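# Carry the paper-filled crate onto the yellow-taped spot

## Task

Bring the crate onto the area outlined in yellow tape so that it sits upright, lies completely within the tape without covering it, and still holds every piece of paper. The robot must not topple or be left leaning, or the attempt fails. The crate must stay in place without the robot supporting it when the scene is ended.

## Robot and tools

Robot: a Hello Robot Stretch 4, about 1.6 m tall. It has an omni-wheel base whose edge reaches up to 0.23 m from the base origin, a lift that rides up a mast, one telescoping arm reaching forward, a wrist with yaw, pitch and roll, and a two-finger gripper. There is a single arm, so every joint target goes into one shared dictionary. The cameras are head_camera, head_left_camera, head_right_camera (fisheye) and wrist_camera.

Frames: the base frame has its origin on the floor below the base centre, with x pointing ahead, y to the left and z up. hand_pose is reported in this frame; it is a point between the open fingertips, and its printed value may be a little wrong. When all wrist joints are 0, the hand axes line up with the base axes. The odometry frame is wherever the base frame was at scene start. base_odometry counts wheel rotation only, so slipping shows up as distance travelled. Its heading is positive to the left, in the range -3.142 to 3.142.

execute_actions(actions, cameras): actions is a list holding one action, or empty to just read state and images. An action may contain "base", "joints", or both, plus optional "pace" and "contact_limits"; alternatively it contains only {"end_of_arm": "enable_torque"}, which re-energises wrist or gripper motors that shut off. "base" takes one relative move measured from the last reported position: translate_m (metres, forward positive, -2 to 2), strafe_m (metres, left positive, -2 to 2) or rotate_rad (radians, counter-clockwise positive, -3.2 to 3.2). "joints" holds absolute targets: lift_m 0 to 1.2; arm_m 0 to 0.55 (extension); wrist_yaw_rad -1.134 to 4.276 (0 ahead, positive left, 3.14 stowed; past 3.4 the arm may interfere); wrist_pitch_rad -1.117 to 4.259 (0 level, 1.57 pointing down); wrist_roll_rad -1.117 to 4.259 (positive is clockwise seen from behind); gripper_m -0.038 to 0.141, the fingertip gap in metres, negative meaning the tips press together. Joint targets outside range are clamped and flagged; other bad values or unknown keys cause the entire call to be rejected with no motion. pace is "slow", "default", "fast" or "max"; base speed is capped lower when the lift is above 0.2. contact_limits, e.g. {"arm_m": 0.15}, sets how much force the arm may apply before a contact stop, from 0 to 0.75 (0.5 if omitted). cameras lists which images to return; omitted, null or ["all"] gives all, [] gives none. No action runs beyond 15 s. Parts left out of an action may keep pushing toward older targets. Once a call reports a stop, any later motion, wait or finished_scene calls in the same reply are skipped.

wait(seconds, 0 to 10) lets time pass with no new command and returns state and images. zoom_image(camera, region=[x0,y0,x1,y1]) enlarges part of the newest full image from that camera, at most 504 by 504 pixels, with the origin at the top-left. read_manual(section="licences") only returns licence text. finished_scene(scene) closes the current scene after the last command settles and reports success; it is final.

Result lines: joint_positions; base_status and joint_status ("done"; "off_target"; "contact_stop_at_<key>" where the part hit something and goes slack; "limit_stop_at_<name>", including own_body for self-collision and tilt above 6 degrees; "time_out"; "torque_fault" where a wrist or gripper motor went limp until enable_torque is sent). on_its_own covers anything the call did not command; "held at" there shows a target, not the actual position. lidar_m is 12 horizontal distances, each for a 30-degree sector, starting straight ahead and going counter-clockwise (4th left, 7th rear, 10th right); "-" means nothing seen or closer than 0.25 m, and glass or thin legs may be missed. wrist_depth_mm is a 7x7 grid of depths, 100 to 2000 mm. turned_by_wheels versus turned_by_imu differing by over about 0.1 rad indicates a bump or slip. base_tilt is in degrees. motor_effort is in percent, with the peak in brackets; readings are noisy and offset. A loaded level gripper shifts wrist_pitch_rad effort away from 0.

Gripping: command a gap smaller than the object's width; a tighter value squeezes harder and pulls the object in. Neither the reported gap nor "done" proves a grasp; look for a clear gripper effort change. Tips stuck on a surface can be freed by raising the lift. To unfold at the start, send lift_m 0.4 with wrist_yaw_rad 0.

Cautions: do not drive or turn carrying over 1 kg with arm_m above 0.2, especially at fast paces, and avoid prolonged high pushes or pulls, which can tip the robot. Avoid pressing the gripper into things, which causes torque faults. Avoid dropping, slamming or shoving objects hard, and keep the crate level so paper does not spill. Release the crate and move clear so it rests by itself inside the tape before ending the scene. Loose objects may occasionally get nudged by outside forces.

Each tool is called after ">>>" by a JSON object that holds its "api" and its "payload".

## Session

>>> {"api": "execute_actions", "payload": {"actions": []}}

Scene clock: 0.00 s.
base_odometry: x=+0.000 y=+0.000 heading=+0.000 (m, m, rad; odometry frame)
turned_by_wheels: +0.000 (rad since the last result)
turned_by_imu: +0.000 (rad since the last result)
base_tilt: forward=-0.8 right=+0.0 (deg)
lidar_m: 0.92 0.80 0.80 0.95 1.64 2.30 2.69 2.94 2.20 2.10 1.82 1.55
base_status: not commanded
joint_positions: lift_m=+0.200 arm_m=+0.002 wrist_yaw_rad=+3.174 wrist_pitch_rad=+0.018 wrist_roll_rad=+0.010 gripper_m=+0.057
joint_status: not commanded
motor_effort: lift_m=+18 arm_m=+0 wrist_yaw_rad=+0 wrist_pitch_rad=-4 wrist_roll_rad=-2 gripper_m=-5 wheel_0=+0 wheel_1=+0 wheel_2=+0 (%)
hand_pose: x=-0.1177 y=+0.0782 z=+0.3734 quat_wxyz=(-0.016, -0.009, +0.005, +1.000) (m; base frame)
wrist_depth_mm: - 135 - - - - 1983 / - 117 140 - - - 1983 / - 116 142 - - - 1983 / - 131 179 - - - 1921 / 132 - - - - - 1921 / 1576 1661 217 1808 1618 1863 1808 / 1042 1008 991 1042 189 1182 1160
pictures: head_camera, head_left_camera, head_right_camera, wrist_camera
camera_calibration (this result's frames):
wrist_camera: T_world_to_cam=[[0.00627902, 0.999639, 0.026122, -0.0976888], [-0.0194809, 0.0262398, -0.999466, 0.434165], [-0.999791, 0.00576679, 0.0196386, 0.099603], [0, 0, 0, 1]] pos_world=[0.108653, 0.0856868, 0.434528]
Images, in order (width x height): head_camera 420x560, head_left_camera 420x672, head_right_camera 420x672, wrist_camera 616x392.

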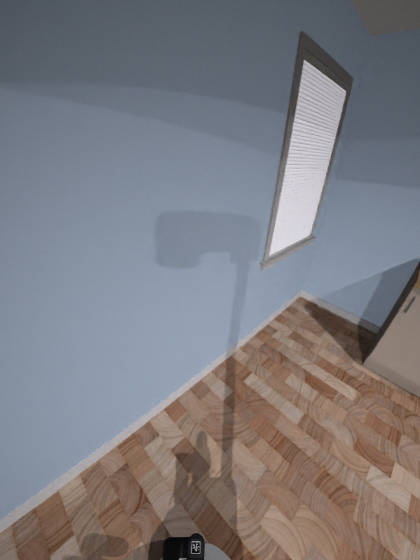

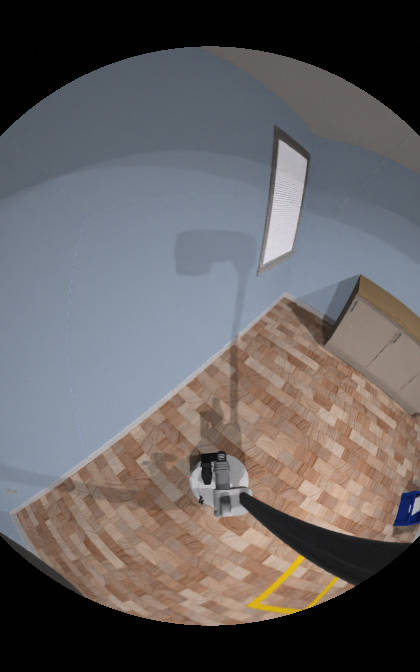

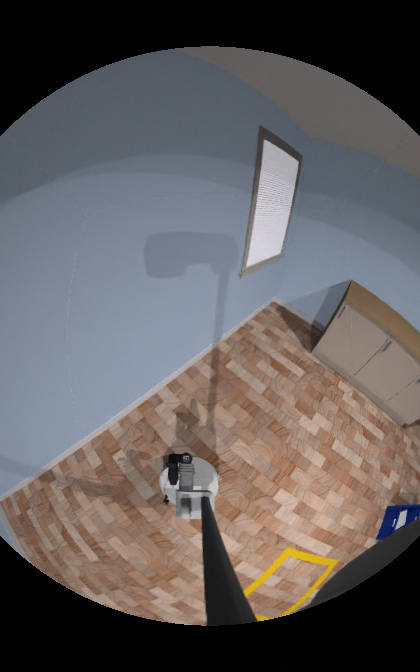

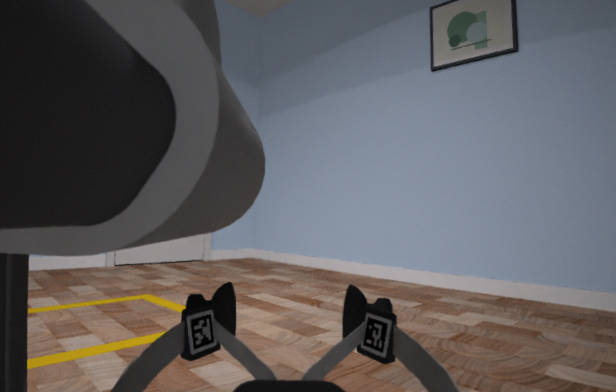

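>>> {"api": "execute_actions", "payload": {"actions": [{"base":{"rotate_rad":-2.3},"joints":{"lift_m":0.42,"wrist_yaw_rad":0,"wrist_pitch_rad":1.5,"gripper_m":0}}]}}

Scene clock: 2.93 s.
base_odometry: x=+0.000 y=+0.000 heading=-2.300 (m, m, rad; odometry frame)
turned_by_wheels: -2.300 (rad since the last result)
turned_by_imu: -2.269 (rad since the last result)
base_tilt: forward=-0.8 right=+0.2 (deg)
lidar_m: 2.19 2.20 1.86 1.79 1.06 0.82 0.79 0.85 1.23 2.31 2.40 3.02
base_status: done
joint_positions: lift_m=+0.239 arm_m=+0.002 wrist_yaw_rad=+2.526 wrist_pitch_rad=+0.669 wrist_roll_rad=+0.010 gripper_m=+0.000
joint_status: lift_m limit_stop_at_own_body (moved +0.038 of +0.220); wrist_yaw_rad limit_stop_at_own_body (moved -0.648 of -3.174); wrist_pitch_rad limit_stop_at_own_body (moved +0.650 of +1.482); the others done
on_its_own: wrist_yaw_rad is held at +2.526, not at your +0.000, since a limit_stop_at_own_body; wrist_pitch_rad is held at +0.667, not at your +1.500, since a limit_stop_at_own_body; lift_m is slack since a limit_stop_at_own_body (your +0.420 is given up); arm_m is slack since a limit_stop_at_own_body
motor_effort: lift_m=+19(22) arm_m=+0(0) wrist_yaw_rad=+1(6) wrist_pitch_rad=-4(8) wrist_roll_rad=-1(2) gripper_m=-8(6) wheel_0=+0(5) wheel_1=-1(6) wheel_2=-2(6) (%)
hand_pose: x=+0.0391 y=+0.2021 z=+0.2380 quat_wxyz=(+0.288, -0.311, +0.104, +0.900) (m; base frame)
wrist_depth_mm: 759 831 960 1060 1229 1499 1808 / 809 891 1008 1138 1255 1397 1464 / 842 904 931 960 976 1008 1025 / 707 715 732 741 768 778 788 / 290 294 609 621 627 627 640 / 245 250 253 206 535 539 539 / 216 217 177 181 168 466 469
pictures: head_camera, head_left_camera, head_right_camera, wrist_camera
camera_calibration (this result's frames):
wrist_camera: T_world_to_cam=[[0.58882, 0.807069, 0.043949, -0.207127], [0.497526, -0.319058, -0.806641, 0.302294], [-0.636993, 0.496832, -0.589405, 0.289837], [0, 0, 0, 1]] pos_world=[0.156185, 0.119615, 0.423778]
Images, in order (width x height): head_camera 420x560, head_left_camera 420x672, head_right_camera 420x672, wrist_camera 616x392.

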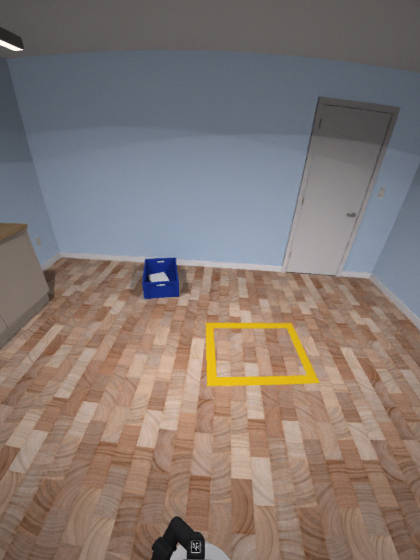

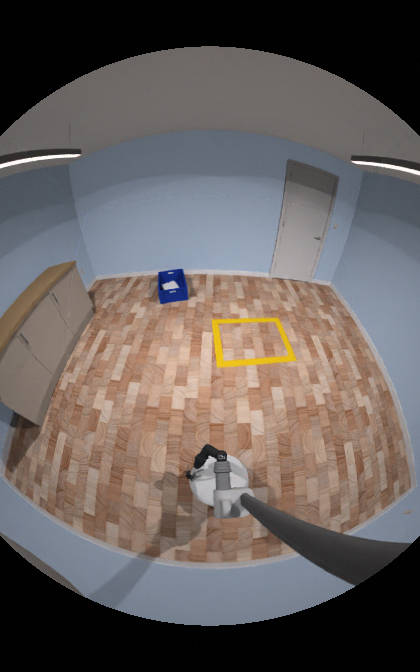

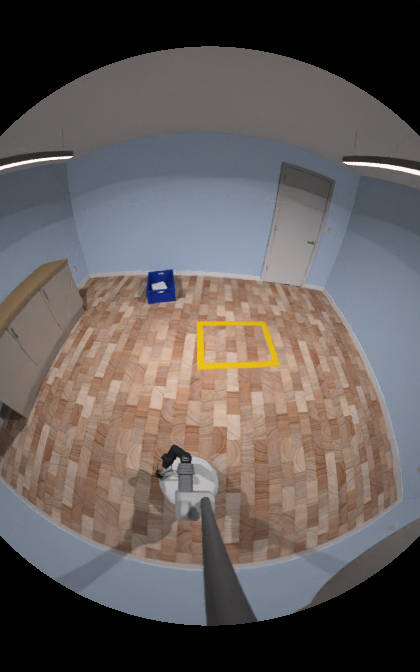

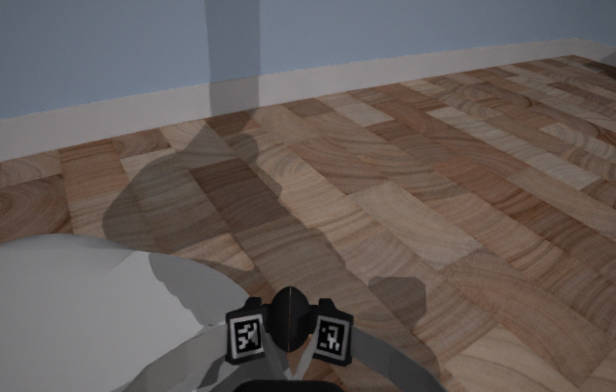

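>>> {"api": "execute_actions", "payload": {"actions": [{"base":{"strafe_m":0.52},"joints":{"lift_m":0.42,"wrist_yaw_rad":0}}], "cameras": []}}

>>> {"api": "execute_actions", "payload": {"actions": [{"base":{"translate_m":1.55},"joints":{"arm_m":0.5,"wrist_pitch_rad":1.5},"pace":"fast"}], "cameras": ["head_camera","wrist_camera"]}}

Scene clock: 7.00 s.
base_odometry: x=+0.388 y=-0.347 heading=-2.300 (m, m, rad; odometry frame)
turned_by_wheels: +0.000 (rad since the last result)
turned_by_imu: +0.000 (rad since the last result)
base_tilt: forward=-0.8 right=+0.1 (deg)
lidar_m: 2.10 1.73 1.29 1.27 1.03 0.77 0.77 0.83 1.20 2.83 2.98 3.04
base_status: done
joint_positions: lift_m=+0.420 arm_m=+0.002 wrist_yaw_rad=+0.000 wrist_pitch_rad=+0.669 wrist_roll_rad=+0.010 gripper_m=+0.000
joint_status: all done
on_its_own: wrist_pitch_rad is held at +0.667, not at your +1.500, since a limit_stop_at_own_body; arm_m is slack since a limit_stop_at_own_body
motor_effort: lift_m=+20(24) arm_m=+0(0) wrist_yaw_rad=+0(5) wrist_pitch_rad=-2(2) wrist_roll_rad=-2(1) gripper_m=-5(11) wheel_0=+2(8) wheel_1=+1(10) wheel_2=-1(3) (%)
hand_pose: x=+0.3997 y=-0.0874 z=+0.4192 quat_wxyz=(+0.945, +0.005, +0.328, -0.002) (m; base frame)
wrist_depth_mm: - - - - - - - / 1708 1756 1756 1808 1863 1983 - / 1255 1281 1281 1336 1366 1430 1430 / 991 1042 1042 1060 1078 1118 1138 / 831 854 866 878 878 904 917 / 707 715 741 206 768 768 778 / 627 627 177 181 168 668 683
pictures: none
No camera images: the call's "cameras" was empty. Leave "cameras" out to get every camera's image.

Scene clock: 12.23 s.
base_odometry: x=-0.645 y=-1.502 heading=-2.300 (m, m, rad; odometry frame)
turned_by_wheels: +0.000 (rad since the last result)
turned_by_imu: -0.003 (rad since the last result)
base_tilt: forward=-0.9 right=+0.1 (deg)
lidar_m: 0.55 0.56 1.22 1.18 1.27 1.82 2.32 2.48 2.97 2.91 1.92 0.63
base_status: done
joint_positions: lift_m=+0.420 arm_m=+0.499 wrist_yaw_rad=+0.000 wrist_pitch_rad=+1.500 wrist_roll_rad=+0.010 gripper_m=+0.000
joint_status: all done
motor_effort: lift_m=+20(20) arm_m=+8(10) wrist_yaw_rad=-1(1) wrist_pitch_rad=+1(3) wrist_roll_rad=-1(2) gripper_m=-8(2) wheel_0=-1(5) wheel_1=-1(6) wheel_2=-1(10) (%)
hand_pose: x=+0.6899 y=-0.0874 z=+0.3103 quat_wxyz=(+0.732, +0.004, +0.682, -0.003) (m; base frame)
wrist_depth_mm: 480 554 455 569 580 591 597 / 442 442 445 559 404 574 585 / 433 430 436 549 397 569 569 / 427 427 430 539 382 554 559 / 421 418 421 525 370 544 549 / 399 504 512 206 382 535 530 / 387 466 177 181 168 525 530
pictures: head_camera, wrist_camera
camera_calibration (this result's frames):
wrist_camera: T_world_to_cam=[[0.022897, -0.99892, 0.0404247, -0.126215], [-0.993833, -0.0271316, -0.107519, 0.781955], [0.1085, -0.0377135, -0.993381, 0.455188], [0, 0, 0, 1]] pos_world=[0.730634, -0.0876962, 0.541353]
Images, in order (width x height): head_camera 420x560, wrist_camera 616x392.

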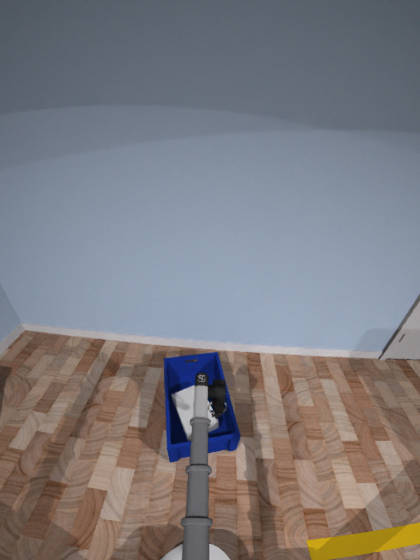

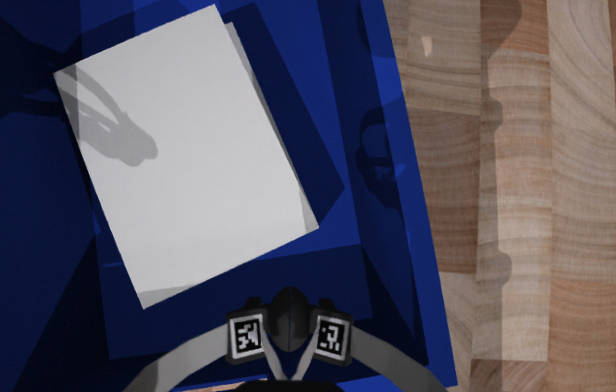

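>>> {"api": "execute_actions", "payload": {"actions": [{"joints":{"lift_m":0.25}}], "cameras": []}}

>>> {"api": "execute_actions", "payload": {"actions": [{"base":{"translate_m":-0.75},"pace":"slow"}], "cameras": ["head_camera","wrist_camera"]}}

>>> {"api": "execute_actions", "payload": {"actions": [{"base":{"strafe_m":-0.4},"joints":{"arm_m":0.3},"pace":"slow"}], "cameras": ["head_camera","wrist_camera"]}}

Scene clock: 14.63 s.
base_odometry: x=-0.645 y=-1.502 heading=-2.300 (m, m, rad; odometry frame)
turned_by_wheels: +0.000 (rad since the last result)
turned_by_imu: -0.001 (rad since the last result)
base_tilt: forward=-0.7 right=+0.0 (deg)
lidar_m: 0.57 0.56 1.22 1.18 1.27 1.84 2.32 2.46 2.98 2.91 1.91 0.64
base_status: not commanded
joint_positions: lift_m=+0.250 arm_m=+0.499 wrist_yaw_rad=+0.000 wrist_pitch_rad=+1.500 wrist_roll_rad=+0.010 gripper_m=+0.000
joint_status: all done
motor_effort: lift_m=+16(19) arm_m=+8(8) wrist_yaw_rad=+0(0) wrist_pitch_rad=+3(3) wrist_roll_rad=-2(1) gripper_m=-3(5) wheel_0=-1(1) wheel_1=-2(1) wheel_2=-1(1) (%)
hand_pose: x=+0.6899 y=-0.0874 z=+0.1407 quat_wxyz=(+0.732, +0.004, +0.682, -0.003) (m; base frame)
wrist_depth_mm: 270 272 273 389 267 161 404 / 264 266 268 382 287 168 397 / 257 260 264 373 306 176 156 / 254 256 258 263 332 185 152 / 249 250 255 357 359 192 150 / 245 249 349 206 355 200 150 / 336 340 177 182 168 207 -
pictures: none
No camera images: the call's "cameras" was empty. Leave "cameras" out to get every camera's image.

Scene clock: 23.40 s.
base_odometry: x=-0.146 y=-0.943 heading=-2.300 (m, m, rad; odometry frame)
turned_by_wheels: +0.000 (rad since the last result)
turned_by_imu: +0.003 (rad since the last result)
base_tilt: forward=-0.7 right=+0.0 (deg)
lidar_m: 0.66 1.64 1.26 1.23 1.33 1.61 1.56 1.68 2.40 2.85 2.89 0.68
base_status: done
joint_positions: lift_m=+0.250 arm_m=+0.500 wrist_yaw_rad=+0.005 wrist_pitch_rad=+1.479 wrist_roll_rad=+0.014 gripper_m=+0.000
joint_status: not commanded
on_its_own: wrist_yaw_rad is at rest, and its effort (-16) is outside its rest range (-13 to +13); wrist_pitch_rad is at rest, and its effort (+63) is outside its rest range (-23 to +23)
motor_effort: lift_m=+17(17) arm_m=+2(8) wrist_yaw_rad=-16(37) wrist_pitch_rad=+63(76) wrist_roll_rad=-12(9) gripper_m=-6(7) wheel_0=-4(5) wheel_1=-3(3) wheel_2=+10(14) (%)
hand_pose: x=+0.6975 y=-0.0873 z=+0.1411 quat_wxyz=(+0.739, +0.003, +0.674, -0.003) (m; base frame)
wrist_depth_mm: 319 281 285 287 402 272 - / 332 274 278 279 394 265 191 / 359 267 271 273 379 258 187 / 357 265 314 370 377 250 183 / 351 357 359 364 368 240 179 / 239 281 312 206 357 231 177 / 144 153 164 173 168 210 -
pictures: head_camera, wrist_camera
camera_calibration (this result's frames):
wrist_camera: T_world_to_cam=[[0.0233452, -0.998904, 0.0405602, -0.119744], [-0.991286, -0.0283903, -0.128634, 0.772423], [0.129644, -0.0372037, -0.990862, 0.271201], [0, 0, 0, 1]] pos_world=[0.733327, -0.0875941, 0.372939]
Images, in order (width x height): head_camera 420x560, wrist_camera 616x392.

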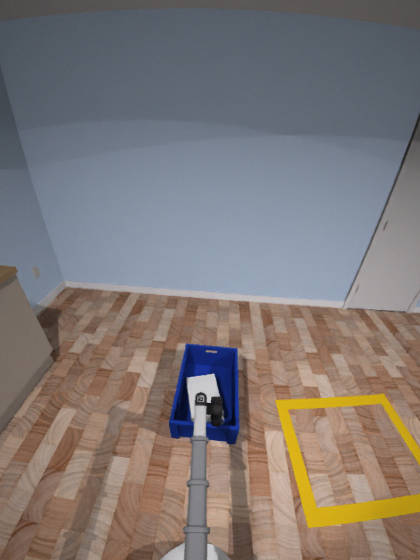

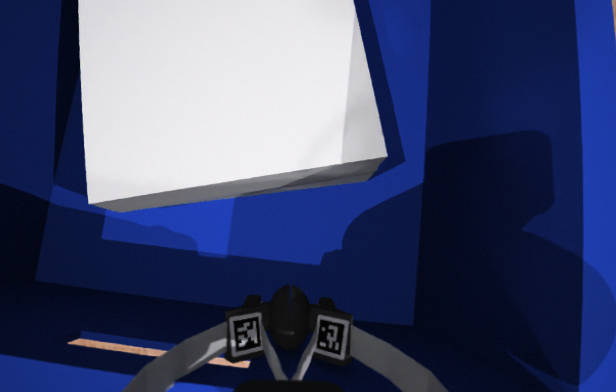

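Scene clock: 28.53 s.
base_odometry: x=-0.444 y=-0.678 heading=-2.297 (m, m, rad; odometry frame)
turned_by_wheels: +0.003 (rad since the last result)
turned_by_imu: +0.010 (rad since the last result)
base_tilt: forward=-0.7 right=+0.1 (deg)
lidar_m: 0.42 0.40 1.67 1.63 1.75 1.64 1.59 1.71 2.49 2.45 2.63 2.18
base_status: done
joint_positions: lift_m=+0.250 arm_m=+0.302 wrist_yaw_rad=+0.008 wrist_pitch_rad=+1.490 wrist_roll_rad=+0.009 gripper_m=+0.000
joint_status: all done
on_its_own: wrist_yaw_rad is at rest, and its effort (-22) is outside its rest range (-13 to +13); wrist_pitch_rad is at rest, and its effort (+29) is outside its rest range (-23 to +23)
motor_effort: lift_m=+17(17) arm_m=-11(16) wrist_yaw_rad=-22(33) wrist_pitch_rad=+29(76) wrist_roll_rad=+4(17) gripper_m=-11(13) wheel_0=+17(20) wheel_1=+4(7) wheel_2=+15(21) (%)
hand_pose: x=+0.4968 y=-0.0872 z=+0.1408 quat_wxyz=(+0.735, +0.001, +0.678, +0.000) (m; base frame)
wrist_depth_mm: 277 322 392 163 402 404 413 / 271 273 382 158 392 397 402 / 265 267 375 155 387 389 392 / 259 263 368 195 377 379 382 / 256 355 362 359 368 375 375 / 345 351 347 201 146 364 364 / 342 304 179 168 143 357 359
pictures: head_camera, wrist_camera
camera_calibration (this result's frames):
wrist_camera: T_world_to_cam=[[0.0316597, -0.998666, 0.0407882, -0.119146], [-0.992419, -0.0362578, -0.11743, 0.571706], [0.118753, -0.0367612, -0.992243, 0.302591], [0, 0, 0, 1]] pos_world=[0.53521, -0.087135, 0.372239]
Images, in order (width x height): head_camera 420x560, wrist_camera 616x392.

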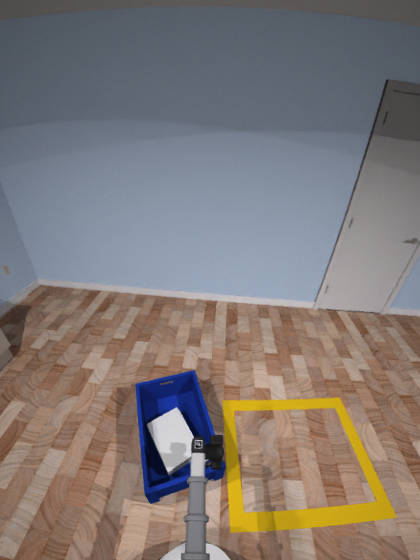

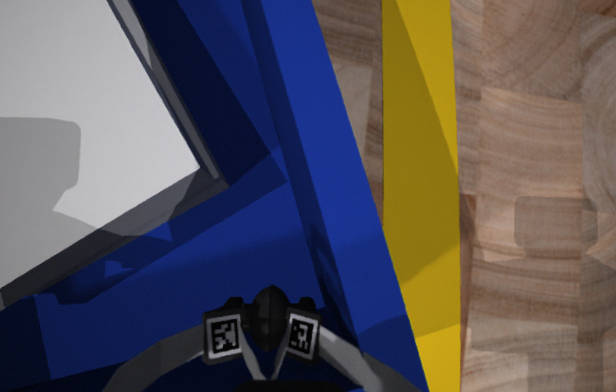

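>>> {"api": "execute_actions", "payload": {"actions": [{"base":{"strafe_m":-0.4},"joints":{"arm_m":0.4},"pace":"slow"}], "cameras": ["head_camera","wrist_camera"]}}

Scene clock: 34.33 s.
base_odometry: x=-0.744 y=-0.413 heading=-2.294 (m, m, rad; odometry frame)
turned_by_wheels: +0.003 (rad since the last result)
turned_by_imu: +0.015 (rad since the last result)
base_tilt: forward=-0.8 right=+0.2 (deg)
lidar_m: 0.37 0.33 2.05 2.02 2.15 1.66 1.63 1.76 2.11 2.05 2.22 2.14
base_status: done
joint_positions: lift_m=+0.250 arm_m=+0.399 wrist_yaw_rad=+0.005 wrist_pitch_rad=+1.496 wrist_roll_rad=+0.010 gripper_m=+0.000
joint_status: all done
motor_effort: lift_m=+16(17) arm_m=+7(11) wrist_yaw_rad=-13(23) wrist_pitch_rad=+14(31) wrist_roll_rad=+0(4) gripper_m=-11(11) wheel_0=+21(27) wheel_1=+5(4) wheel_2=+16(18) (%)
hand_pose: x=+0.5917 y=-0.0873 z=+0.1408 quat_wxyz=(+0.733, +0.002, +0.680, -0.002) (m; base frame)
wrist_depth_mm: 382 389 392 399 402 402 404 / 377 154 382 389 392 394 397 / 368 370 152 379 384 387 389 / 259 364 150 373 373 377 379 / 252 265 357 147 368 370 375 / 248 334 351 169 362 364 364 / 245 216 190 169 142 357 357
pictures: head_camera, wrist_camera
camera_calibration (this result's frames):
wrist_camera: T_world_to_cam=[[0.0277576, -0.998791, 0.040573, -0.119903], [-0.993216, -0.0321424, -0.111755, 0.665945], [0.112924, -0.0371957, -0.992907, 0.29478], [0, 0, 0, 1]] pos_world=[0.631468, -0.0873889, 0.371977]
Images, in order (width x height): head_camera 420x560, wrist_camera 616x392.

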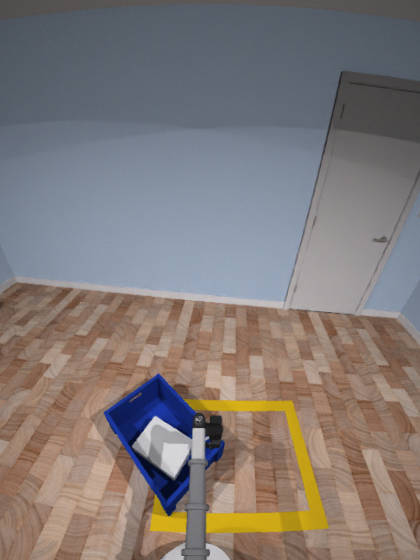

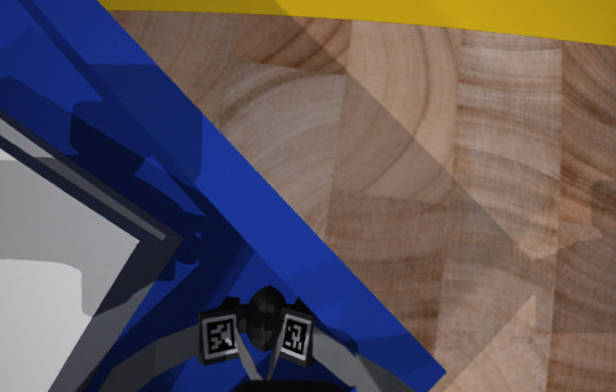

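>>> {"api": "execute_actions", "payload": {"actions": [{"base":{"strafe_m":-0.12},"joints":{"arm_m":0.55},"pace":"slow"}], "cameras": ["wrist_camera"]}}

>>> {"api": "execute_actions", "payload": {"actions": [{"base":{"strafe_m":0.02},"joints":{"lift_m":0.42,"arm_m":0.53}}], "cameras": []}}

>>> {"api": "execute_actions", "payload": {"actions": [{"base":{"strafe_m":0.33},"joints":{"arm_m":0.55,"wrist_pitch_rad":1.4}}], "cameras": ["head_camera","wrist_camera"]}}

Scene clock: 38.57 s.
base_odometry: x=-0.834 y=-0.334 heading=-2.291 (m, m, rad; odometry frame)
turned_by_wheels: +0.003 (rad since the last result)
turned_by_imu: +0.005 (rad since the last result)
base_tilt: forward=-0.9 right=+0.1 (deg)
lidar_m: 0.39 0.44 2.22 2.14 2.14 1.67 1.65 1.78 1.98 1.93 2.11 2.12
base_status: done
joint_positions: lift_m=+0.250 arm_m=+0.548 wrist_yaw_rad=-0.005 wrist_pitch_rad=+1.516 wrist_roll_rad=+0.011 gripper_m=+0.000
joint_status: all done
on_its_own: wrist_yaw_rad is at rest, and its effort (+14) is outside its rest range (-13 to +13); wrist_pitch_rad is at rest, and its effort (-44) is outside its rest range (-23 to +23)
motor_effort: lift_m=+14(16) arm_m=+12(12) wrist_yaw_rad=+14(15) wrist_pitch_rad=-44(47) wrist_roll_rad=-2(0) gripper_m=-8(14) wheel_0=+18(30) wheel_1=+7(7) wheel_2=+7(12) (%)
hand_pose: x=+0.7341 y=-0.0875 z=+0.1405 quat_wxyz=(+0.726, +0.006, +0.687, -0.006) (m; base frame)
wrist_depth_mm: 379 379 384 389 389 394 397 / 370 375 377 382 384 387 389 / 145 368 370 375 377 379 382 / 247 144 366 370 370 375 379 / 351 351 143 362 368 368 370 / 245 279 204 142 143 364 366 / 242 243 178 178 141 357 359
pictures: wrist_camera
camera_calibration (this result's frames):
wrist_camera: T_world_to_cam=[[0.0178079, -0.99904, 0.0400339, -0.116666], [-0.995561, -0.0214183, -0.091644, 0.807169], [0.0924135, -0.0382243, -0.994987, 0.293693], [0, 0, 0, 1]] pos_world=[0.778523, -0.0880395, 0.370863]
Images, in order (width x height): wrist_camera 616x392.

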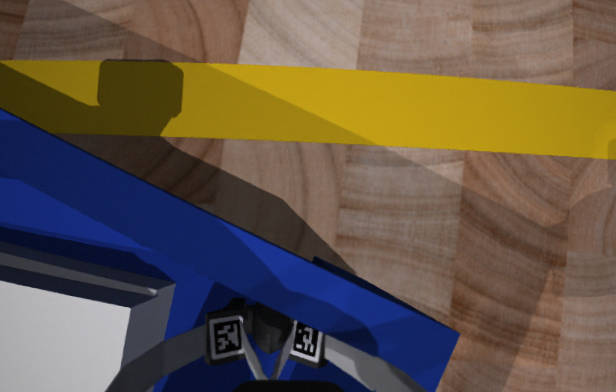

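Scene clock: 40.37 s.
base_odometry: x=-0.819 y=-0.347 heading=-2.291 (m, m, rad; odometry frame)
turned_by_wheels: +0.000 (rad since the last result)
turned_by_imu: -0.001 (rad since the last result)
base_tilt: forward=-0.7 right=+0.1 (deg)
lidar_m: 0.39 0.49 2.17 2.13 2.17 1.68 1.64 1.80 2.00 1.96 2.10 2.12
base_status: done
joint_positions: lift_m=+0.420 arm_m=+0.531 wrist_yaw_rad=+0.000 wrist_pitch_rad=+1.500 wrist_roll_rad=+0.010 gripper_m=+0.000
joint_status: all done
motor_effort: lift_m=+21(23) arm_m=-8(10) wrist_yaw_rad=-2(15) wrist_pitch_rad=+3(44) wrist_roll_rad=-2(2) gripper_m=-5(10) wheel_0=+0(17) wheel_1=+0(11) wheel_2=+0(6) (%)
hand_pose: x=+0.7229 y=-0.0874 z=+0.3102 quat_wxyz=(+0.732, +0.004, +0.682, -0.003) (m; base frame)
wrist_depth_mm: 554 559 569 574 580 585 597 / 544 549 559 564 569 574 580 / 525 539 549 554 554 564 569 / 525 530 530 544 549 554 559 / 413 466 521 314 539 539 549 / 402 407 415 206 525 535 539 / 399 402 177 181 168 521 530
pictures: none
No camera images: the call's "cameras" was empty. Leave "cameras" out to get every camera's image.

Scene clock: 42.80 s.
base_odometry: x=-0.571 y=-0.565 heading=-2.291 (m, m, rad; odometry frame)
turned_by_wheels: +0.000 (rad since the last result)
turned_by_imu: -0.001 (rad since the last result)
base_tilt: forward=-0.8 right=+0.1 (deg)
lidar_m: 0.50 0.61 1.83 1.79 1.98 1.63 1.61 1.75 2.35 2.28 2.47 0.47
base_status: done
joint_positions: lift_m=+0.420 arm_m=+0.549 wrist_yaw_rad=+0.000 wrist_pitch_rad=+1.401 wrist_roll_rad=+0.010 gripper_m=+0.000
joint_status: all done
motor_effort: lift_m=+21(21) arm_m=+9(9) wrist_yaw_rad=+1(1) wrist_pitch_rad=-1(2) wrist_roll_rad=-2(1) gripper_m=-7(7) wheel_0=+0(9) wheel_1=+0(11) wheel_2=+0(2) (%)
hand_pose: x=+0.7682 y=-0.0874 z=+0.3137 quat_wxyz=(+0.765, +0.004, +0.645, -0.003) (m; base frame)
wrist_depth_mm: 603 609 609 621 627 634 647 / 574 580 597 597 609 621 621 / 559 366 424 359 585 591 597 / 535 397 549 480 351 574 574 / 319 469 535 539 530 370 362 / 353 504 512 206 530 530 445 / 382 488 177 182 168 418 504
pictures: head_camera, wrist_camera
camera_calibration (this result's frames):
wrist_camera: T_world_to_cam=[[0.0184355, -0.998929, 0.042448, -0.125358], [-0.9783, -0.0267853, -0.205457, 0.879017], [0.206373, -0.0377391, -0.977745, 0.369969], [0, 0, 0, 1]] pos_world=[0.785902, -0.0877167, 0.547656]
Images, in order (width x height): head_camera 420x560, wrist_camera 616x392.

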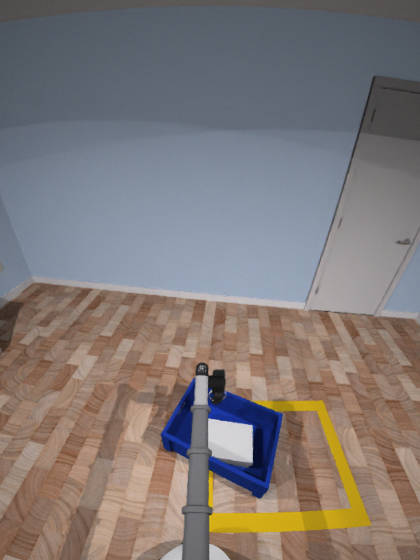

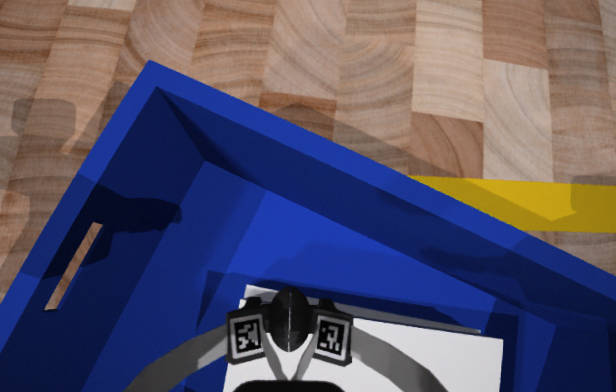

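>>> {"api": "execute_actions", "payload": {"actions": [{"base":{"strafe_m":0.17},"joints":{"arm_m":0.5,"wrist_pitch_rad":1.5}}], "cameras": ["wrist_camera"]}}

>>> {"api": "execute_actions", "payload": {"actions": [{"joints":{"lift_m":0.26}}], "cameras": []}}

>>> {"api": "execute_actions", "payload": {"actions": [{"joints":{"arm_m":0.27},"pace":"slow"}], "cameras": ["head_camera","wrist_camera"]}}

Scene clock: 46.53 s.
base_odometry: x=-0.443 y=-0.677 heading=-2.291 (m, m, rad; odometry frame)
turned_by_wheels: +0.000 (rad since the last result)
turned_by_imu: -0.001 (rad since the last result)
base_tilt: forward=-0.8 right=+0.1 (deg)
lidar_m: 0.56 2.30 1.67 1.64 1.77 1.62 1.58 1.72 2.52 2.46 0.59 0.52
base_status: done
joint_positions: lift_m=+0.420 arm_m=+0.501 wrist_yaw_rad=+0.000 wrist_pitch_rad=+1.500 wrist_roll_rad=+0.010 gripper_m=+0.000
joint_status: all done
motor_effort: lift_m=+21(20) arm_m=-8(8) wrist_yaw_rad=+0(0) wrist_pitch_rad=+2(6) wrist_roll_rad=-3(2) gripper_m=-7(5) wheel_0=+2(7) wheel_1=+0(8) wheel_2=+1(0) (%)
hand_pose: x=+0.6928 y=-0.0874 z=+0.3103 quat_wxyz=(+0.732, +0.004, +0.682, -0.004) (m; base frame)
wrist_depth_mm: 554 564 569 430 366 585 597 / 549 554 559 449 459 375 349 / 530 544 544 544 554 484 407 / 525 530 433 535 544 554 535 / 512 521 387 530 436 433 439 / 504 512 342 206 427 424 430 / 496 500 177 182 168 415 424
pictures: wrist_camera
camera_calibration (this result's frames):
wrist_camera: T_world_to_cam=[[0.0225281, -0.998929, 0.040414, -0.126026], [-0.993841, -0.0267639, -0.107533, 0.784863], [0.1085, -0.0377426, -0.99338, 0.45484], [0, 0, 0, 1]] pos_world=[0.733518, -0.0877181, 0.54132]
Images, in order (width x height): wrist_camera 616x392.

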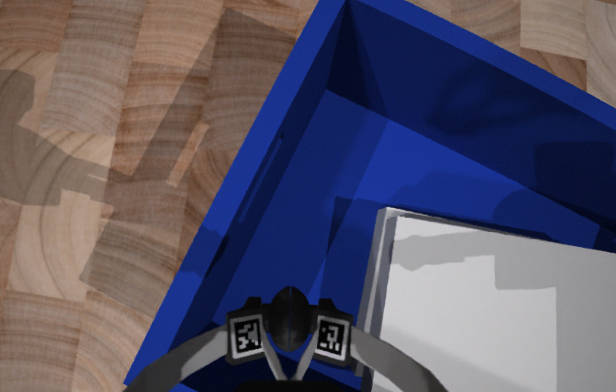

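Scene clock: 48.27 s.
base_odometry: x=-0.443 y=-0.677 heading=-2.291 (m, m, rad; odometry frame)
turned_by_wheels: +0.000 (rad since the last result)
turned_by_imu: -0.001 (rad since the last result)
base_tilt: forward=-0.8 right=+0.1 (deg)
lidar_m: 0.56 2.32 1.66 1.63 1.76 1.62 1.58 1.73 2.51 2.45 0.58 0.55
base_status: not commanded
joint_positions: lift_m=+0.260 arm_m=+0.501 wrist_yaw_rad=+0.000 wrist_pitch_rad=+1.500 wrist_roll_rad=+0.010 gripper_m=+0.000
joint_status: all done
motor_effort: lift_m=+16(16) arm_m=-8(8) wrist_yaw_rad=+0(1) wrist_pitch_rad=+2(2) wrist_roll_rad=-2(2) gripper_m=-6(5) wheel_0=+2(2) wheel_1=+0(0) wheel_2=+1(1) (%)
hand_pose: x=+0.6928 y=-0.0874 z=+0.1506 quat_wxyz=(+0.732, +0.004, +0.682, -0.004) (m; base frame)
wrist_depth_mm: 389 392 166 250 366 310 276 / 384 387 162 377 397 375 325 / 375 377 182 382 389 394 394 / 368 155 248 375 384 387 389 / 364 151 325 368 370 273 274 / 353 167 342 206 351 267 270 / 145 171 177 181 168 262 264
pictures: none
No camera images: the call's "cameras" was empty. Leave "cameras" out to get every camera's image.

Scene clock: 51.83 s.
base_odometry: x=-0.443 y=-0.677 heading=-2.292 (m, m, rad; odometry frame)
turned_by_wheels: +0.000 (rad since the last result)
turned_by_imu: -0.002 (rad since the last result)
base_tilt: forward=-0.8 right=+0.2 (deg)
lidar_m: 0.40 2.30 1.67 1.62 1.76 1.62 1.59 1.72 2.52 2.45 0.58 0.45
base_status: not commanded
joint_positions: lift_m=+0.260 arm_m=+0.272 wrist_yaw_rad=+0.004 wrist_pitch_rad=+1.485 wrist_roll_rad=+0.012 gripper_m=+0.000
joint_status: all done
on_its_own: wrist_pitch_rad is at rest, and its effort (+46) is outside its rest range (-23 to +23)
motor_effort: lift_m=+16(17) arm_m=-12(15) wrist_yaw_rad=-10(11) wrist_pitch_rad=+46(47) wrist_roll_rad=-6(8) gripper_m=-8(6) wheel_0=-4(4) wheel_1=-2(2) wheel_2=+3(3) (%)
hand_pose: x=+0.4682 y=-0.0873 z=+0.1510 quat_wxyz=(+0.737, +0.003, +0.676, -0.003) (m; base frame)
wrist_depth_mm: 394 195 375 410 415 418 362 / 164 210 389 399 296 296 301 / 160 216 384 392 291 290 293 / 157 227 377 384 309 283 286 / 157 238 370 373 325 276 281 / 161 226 301 204 329 272 373 / 147 153 160 174 173 250 294
pictures: head_camera, wrist_camera
camera_calibration (this result's frames):
wrist_camera: T_world_to_cam=[[0.0243332, -0.998877, 0.0406416, -0.11531], [-0.992027, -0.0291549, -0.122608, 0.545741], [0.123655, -0.0373341, -0.991623, 0.313622], [0, 0, 0, 1]] pos_world=[0.505415, -0.0875611, 0.382594]
Images, in order (width x height): head_camera 420x560, wrist_camera 616x392.

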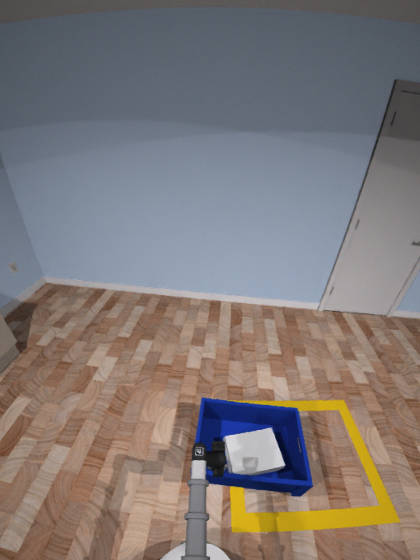

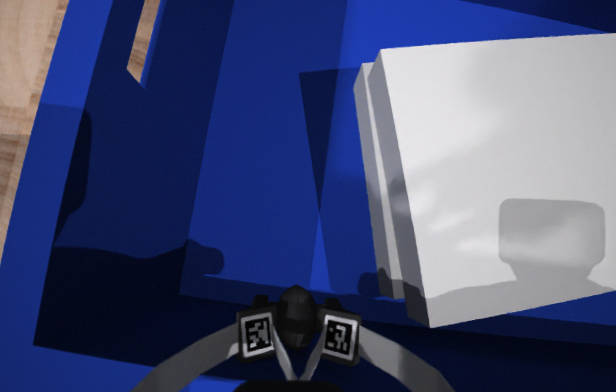

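>>> {"api": "execute_actions", "payload": {"actions": [{"joints":{"arm_m":0.245},"pace":"slow"}], "cameras": []}}

>>> {"api": "execute_actions", "payload": {"actions": [{"joints":{"arm_m":0.27,"lift_m":0.42}}], "cameras": []}}

>>> {"api": "execute_actions", "payload": {"actions": [{"base":{"strafe_m":0.22},"joints":{"arm_m":0.39}}], "cameras": ["wrist_camera"]}}

>>> {"api": "execute_actions", "payload": {"actions": [{"joints":{"lift_m":0.22}}], "cameras": []}}

>>> {"api": "execute_actions", "payload": {"actions": [{"base":{"strafe_m":-0.28},"pace":"slow"}]}}

Scene clock: 54.03 s.
base_odometry: x=-0.443 y=-0.677 heading=-2.292 (m, m, rad; odometry frame)
turned_by_wheels: +0.000 (rad since the last result)
turned_by_imu: -0.001 (rad since the last result)
base_tilt: forward=-0.8 right=+0.1 (deg)
lidar_m: 0.41 2.31 1.65 1.62 1.76 1.62 1.60 1.73 2.52 2.45 0.58 0.45
base_status: not commanded
joint_positions: lift_m=+0.260 arm_m=+0.247 wrist_yaw_rad=+0.005 wrist_pitch_rad=+1.483 wrist_roll_rad=+0.011 gripper_m=+0.000
joint_status: all done
on_its_own: wrist_yaw_rad is at rest, and its effort (-14) is outside its rest range (-13 to +13); wrist_pitch_rad is at rest, and its effort (+51) is outside its rest range (-23 to +23)
motor_effort: lift_m=+17(17) arm_m=-13(15) wrist_yaw_rad=-14(11) wrist_pitch_rad=+51(55) wrist_roll_rad=-3(5) gripper_m=-5(8) wheel_0=-4(4) wheel_1=-1(1) wheel_2=+3(3) (%)
hand_pose: x=+0.4438 y=-0.0873 z=+0.1510 quat_wxyz=(+0.737, +0.002, +0.675, -0.002) (m; base frame)
wrist_depth_mm: 169 229 402 413 413 307 309 / 165 231 394 402 296 298 301 / 160 225 387 394 289 291 294 / 157 233 377 382 300 282 286 / 158 242 370 375 322 277 279 / 162 229 319 204 317 274 375 / 147 159 160 168 170 223 247
pictures: none
No camera images: the call's "cameras" was empty. Leave "cameras" out to get every camera's image.

Scene clock: 55.77 s.
base_odometry: x=-0.443 y=-0.677 heading=-2.291 (m, m, rad; odometry frame)
turned_by_wheels: +0.000 (rad since the last result)
turned_by_imu: +0.000 (rad since the last result)
base_tilt: forward=-0.9 right=+0.0 (deg)
lidar_m: 0.42 2.31 1.65 1.63 1.75 1.63 1.58 1.73 2.52 2.45 0.57 0.43
base_status: not commanded
joint_positions: lift_m=+0.420 arm_m=+0.269 wrist_yaw_rad=+0.000 wrist_pitch_rad=+1.500 wrist_roll_rad=+0.010 gripper_m=+0.000
joint_status: all done
motor_effort: lift_m=+21(23) arm_m=+8(14) wrist_yaw_rad=-1(15) wrist_pitch_rad=+3(54) wrist_roll_rad=-1(2) gripper_m=-9(8) wheel_0=-1(4) wheel_1=+1(1) wheel_2=+2(3) (%)
hand_pose: x=+0.4599 y=-0.0874 z=+0.3103 quat_wxyz=(+0.732, +0.004, +0.682, -0.003) (m; base frame)
wrist_depth_mm: 559 559 404 512 508 480 459 / 544 549 433 559 564 569 530 / 535 544 480 549 445 449 459 / 521 530 500 539 439 445 445 / 517 521 525 530 430 433 439 / 508 508 362 206 421 525 535 / 500 496 177 182 168 317 310
pictures: none
No camera images: the call's "cameras" was empty. Leave "cameras" out to get every camera's image.

Scene clock: 57.80 s.
base_odometry: x=-0.278 y=-0.823 heading=-2.291 (m, m, rad; odometry frame)
turned_by_wheels: +0.000 (rad since the last result)
turned_by_imu: +0.000 (rad since the last result)
base_tilt: forward=-0.7 right=+0.1 (deg)
lidar_m: 0.83 2.32 1.44 1.41 1.53 1.60 1.57 1.69 2.54 2.67 0.58 0.44
base_status: done
joint_positions: lift_m=+0.420 arm_m=+0.389 wrist_yaw_rad=+0.000 wrist_pitch_rad=+1.500 wrist_roll_rad=+0.010 gripper_m=+0.000
joint_status: all done
motor_effort: lift_m=+21(21) arm_m=+8(6) wrist_yaw_rad=-1(1) wrist_pitch_rad=+2(2) wrist_roll_rad=-2(3) gripper_m=-5(5) wheel_0=+0(9) wheel_1=-1(6) wheel_2=+0(1) (%)
hand_pose: x=+0.5798 y=-0.0874 z=+0.3103 quat_wxyz=(+0.732, +0.004, +0.682, -0.004) (m; base frame)
wrist_depth_mm: 554 559 564 569 580 591 597 / 544 554 554 564 559 384 375 / 535 539 544 554 517 554 544 / 525 530 539 544 496 549 554 / 517 521 530 535 469 517 439 / 508 508 512 206 439 525 433 / 496 504 177 181 168 521 433
pictures: wrist_camera
camera_calibration (this result's frames):
wrist_camera: T_world_to_cam=[[0.022614, -0.998927, 0.0404099, -0.123527], [-0.993848, -0.0268456, -0.107447, 0.672586], [0.108417, -0.0377315, -0.993389, 0.467125], [0, 0, 0, 1]] pos_world=[0.620598, -0.087713, 0.541295]
Images, in order (width x height): wrist_camera 616x392.

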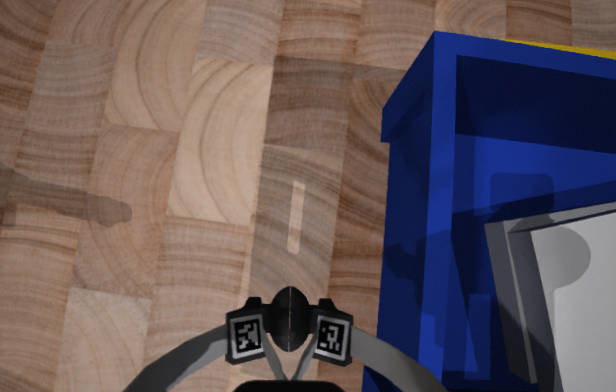

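Scene clock: 59.70 s.
base_odometry: x=-0.278 y=-0.823 heading=-2.291 (m, m, rad; odometry frame)
turned_by_wheels: +0.000 (rad since the last result)
turned_by_imu: -0.001 (rad since the last result)
base_tilt: forward=-0.8 right=+0.1 (deg)
lidar_m: 0.84 2.31 1.45 1.41 1.53 1.60 1.56 1.70 2.52 2.67 0.60 0.44
base_status: not commanded
joint_positions: lift_m=+0.220 arm_m=+0.389 wrist_yaw_rad=+0.000 wrist_pitch_rad=+1.500 wrist_roll_rad=+0.010 gripper_m=+0.000
joint_status: all done
motor_effort: lift_m=+16(20) arm_m=+8(8) wrist_yaw_rad=+0(1) wrist_pitch_rad=+2(2) wrist_roll_rad=-1(2) gripper_m=-7(4) wheel_0=-1(1) wheel_1=-1(0) wheel_2=+1(0) (%)
hand_pose: x=+0.5798 y=-0.0874 z=+0.1106 quat_wxyz=(+0.732, +0.004, +0.682, -0.004) (m; base frame)
wrist_depth_mm: 349 353 353 362 362 260 201 / 343 347 351 353 357 276 199 / 336 340 343 345 351 268 195 / 329 334 338 342 343 260 197 / 324 327 330 334 340 253 192 / 317 322 324 206 330 245 191 / 312 314 177 181 168 236 185
pictures: none
No camera images: the call's "cameras" was empty. Leave "cameras" out to get every camera's image.

Scene clock: 63.63 s.
base_odometry: x=-0.489 y=-0.639 heading=-2.288 (m, m, rad; odometry frame)
turned_by_wheels: +0.003 (rad since the last result)
turned_by_imu: +0.009 (rad since the last result)
base_tilt: forward=-0.8 right=+0.1 (deg)
lidar_m: 0.74 2.31 1.72 1.68 1.82 1.63 1.60 1.75 2.45 2.40 0.59 0.42
base_status: done
joint_positions: lift_m=+0.220 arm_m=+0.389 wrist_yaw_rad=+0.000 wrist_pitch_rad=+1.502 wrist_roll_rad=+0.011 gripper_m=+0.000
joint_status: not commanded
motor_effort: lift_m=+16(16) arm_m=+8(8) wrist_yaw_rad=+0(4) wrist_pitch_rad=-3(8) wrist_roll_rad=-3(5) gripper_m=-12(15) wheel_0=+21(30) wheel_1=+7(7) wheel_2=+12(16) (%)
hand_pose: x=+0.5794 y=-0.0874 z=+0.1106 quat_wxyz=(+0.731, +0.004, +0.682, -0.004) (m; base frame)
wrist_depth_mm: 353 353 355 359 249 127 297 / 345 347 349 353 251 124 357 / 336 340 343 347 242 121 351 / 332 334 336 340 234 119 343 / 325 327 332 334 225 117 306 / 320 322 324 208 215 115 320 / 315 314 181 185 137 113 324
pictures: head_camera, head_left_camera, head_right_camera, wrist_camera
camera_calibration (this result's frames):
wrist_camera: T_world_to_cam=[[0.0217408, -0.99895, 0.0403197, -0.114937], [-0.994025, -0.0259133, -0.106033, 0.65078], [0.106966, -0.0377735, -0.993545, 0.26967], [0, 0, 0, 1]] pos_world=[0.620545, -0.0877666, 0.341568]
Images, in order (width x height): head_camera 420x560, head_left_camera 420x672, head_right_camera 420x672, wrist_camera 616x392.

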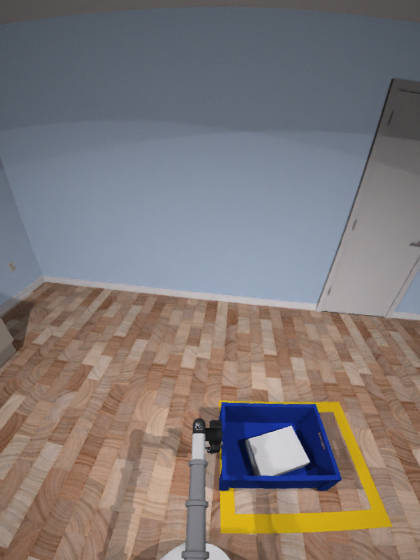

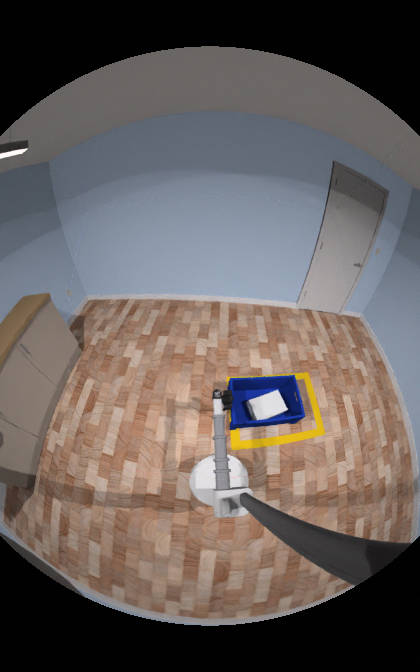

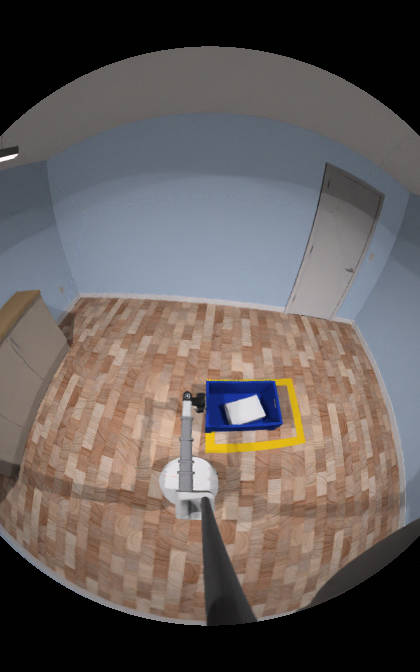

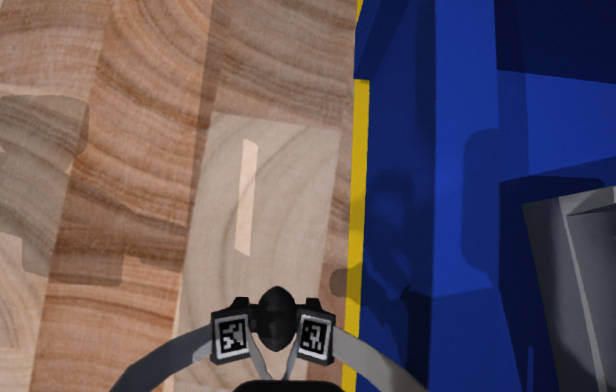

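Wall is at the tape's outer edge; push 0.135 more.

>>> {"api": "execute_actions", "payload": {"actions": [{"base":{"strafe_m":-0.135},"pace":"slow"}], "cameras": ["wrist_camera"]}}

>>> {"api": "execute_actions", "payload": {"actions": [{"base":{"strafe_m":0.03},"joints":{"lift_m":0.8}}], "cameras": []}}

>>> {"api": "execute_actions", "payload": {"actions": [{"base":{"strafe_m":-0.37}}], "cameras": ["wrist_camera","head_camera"]}}

Scene clock: 66.57 s.
base_odometry: x=-0.590 y=-0.550 heading=-2.285 (m, m, rad; odometry frame)
turned_by_wheels: +0.003 (rad since the last result)
turned_by_imu: +0.006 (rad since the last result)
base_tilt: forward=-0.7 right=+0.0 (deg)
lidar_m: 0.75 2.30 1.86 1.83 2.09 1.65 1.61 1.76 2.32 2.25 0.61 0.43
base_status: done
joint_positions: lift_m=+0.220 arm_m=+0.389 wrist_yaw_rad=+0.000 wrist_pitch_rad=+1.502 wrist_roll_rad=+0.011 gripper_m=+0.000
joint_status: not commanded
motor_effort: lift_m=+16(16) arm_m=+8(8) wrist_yaw_rad=+0(4) wrist_pitch_rad=-3(9) wrist_roll_rad=-4(6) gripper_m=-14(14) wheel_0=+20(29) wheel_1=+6(6) wheel_2=+11(12) (%)
hand_pose: x=+0.5794 y=-0.0874 z=+0.1106 quat_wxyz=(+0.731, +0.004, +0.682, -0.004) (m; base frame)
wrist_depth_mm: 351 355 357 359 232 127 306 / 345 347 349 353 231 124 355 / 338 340 343 345 228 122 351 / 332 336 338 342 224 120 319 / 325 329 330 332 220 117 307 / 319 324 322 206 214 115 320 / 315 315 181 185 137 113 324
pictures: wrist_camera
camera_calibration (this result's frames):
wrist_camera: T_world_to_cam=[[0.021968, -0.998945, 0.0403248, -0.115067], [-0.994049, -0.0261292, -0.105749, 0.650681], [0.106691, -0.0377617, -0.993575, 0.269835], [0, 0, 0, 1]] pos_world=[0.620548, -0.087754, 0.341551]
Images, in order (width x height): wrist_camera 616x392.

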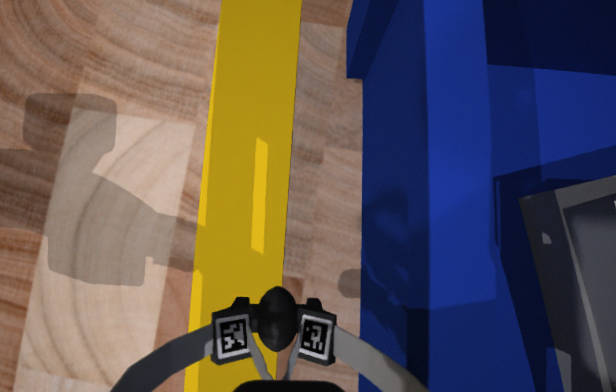

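Scene clock: 69.77 s.
base_odometry: x=-0.568 y=-0.570 heading=-2.285 (m, m, rad; odometry frame)
turned_by_wheels: +0.000 (rad since the last result)
turned_by_imu: -0.001 (rad since the last result)
base_tilt: forward=-0.7 right=+0.0 (deg)
lidar_m: 0.65 2.30 1.81 1.79 2.07 1.65 1.60 1.76 2.35 2.29 0.61 0.47
base_status: done
joint_positions: lift_m=+0.800 arm_m=+0.389 wrist_yaw_rad=+0.000 wrist_pitch_rad=+1.501 wrist_roll_rad=+0.011 gripper_m=+0.000
joint_status: all done
motor_effort: lift_m=+21(26) arm_m=+8(8) wrist_yaw_rad=+0(3) wrist_pitch_rad=+0(3) wrist_roll_rad=-3(4) gripper_m=-8(12) wheel_0=+2(18) wheel_1=+0(10) wheel_2=+0(11) (%)
hand_pose: x=+0.5798 y=-0.0874 z=+0.6903 quat_wxyz=(+0.731, +0.004, +0.682, -0.004) (m; base frame)
wrist_depth_mm: 946 960 960 991 991 1025 1025 / 931 946 960 960 976 991 991 / 917 917 931 946 960 976 960 / 891 917 917 931 946 904 878 / 891 891 891 904 866 820 854 / 866 878 878 206 866 809 831 / 866 854 177 181 168 820 891
pictures: none
No camera images: the call's "cameras" was empty. Leave "cameras" out to get every camera's image.

Scene clock: 72.33 s.
base_odometry: x=-0.847 y=-0.328 heading=-2.285 (m, m, rad; odometry frame)
turned_by_wheels: +0.000 (rad since the last result)
turned_by_imu: -0.001 (rad since the last result)
base_tilt: forward=-0.8 right=+0.0 (deg)
lidar_m: 0.39 0.42 2.20 2.14 2.14 1.69 1.65 1.81 1.94 1.92 2.09 0.45
base_status: done
joint_positions: lift_m=+0.800 arm_m=+0.389 wrist_yaw_rad=+0.000 wrist_pitch_rad=+1.500 wrist_roll_rad=+0.011 gripper_m=+0.000
joint_status: not commanded
motor_effort: lift_m=+20(21) arm_m=+8(8) wrist_yaw_rad=+0(1) wrist_pitch_rad=+1(0) wrist_roll_rad=-3(3) gripper_m=-7(7) wheel_0=-1(8) wheel_1=+0(7) wheel_2=+0(1) (%)
hand_pose: x=+0.5798 y=-0.0874 z=+0.6903 quat_wxyz=(+0.732, +0.004, +0.682, -0.004) (m; base frame)
wrist_depth_mm: 946 960 976 976 991 1008 1025 / 946 946 946 960 976 991 1008 / 931 917 842 842 946 976 976 / 891 891 904 917 917 960 960 / 878 831 904 798 904 931 946 / 866 820 878 205 842 917 931 / 854 691 177 182 168 891 904
pictures: head_camera, wrist_camera
camera_calibration (this result's frames):
wrist_camera: T_world_to_cam=[[0.0223719, -0.998934, 0.040384, -0.138727], [-0.99389, -0.0265897, -0.107125, 0.713221], [0.108085, -0.0377406, -0.993425, 0.844907], [0, 0, 0, 1]] pos_world=[0.620645, -0.0877275, 0.921359]
Images, in order (width x height): head_camera 420x560, wrist_camera 616x392.

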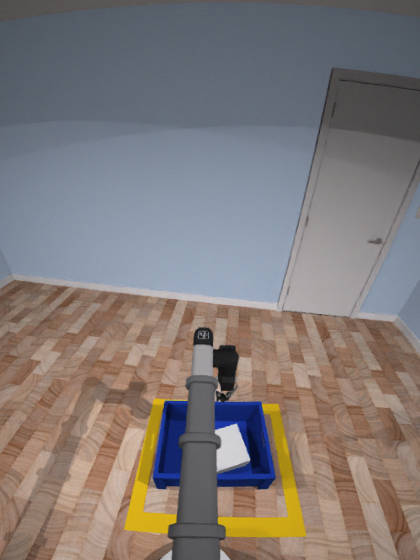

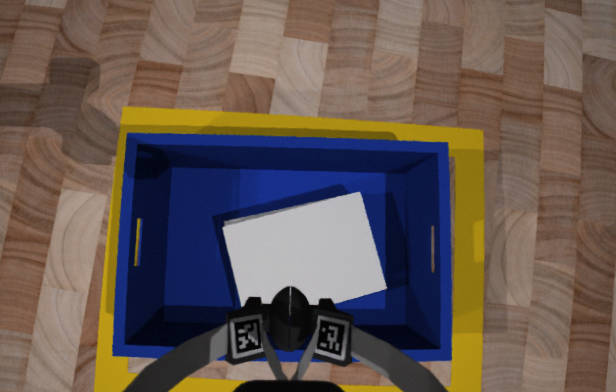

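>>> {"api": "finished_scene", "payload": {"scene": 2}}

The scene is finished: the task was done.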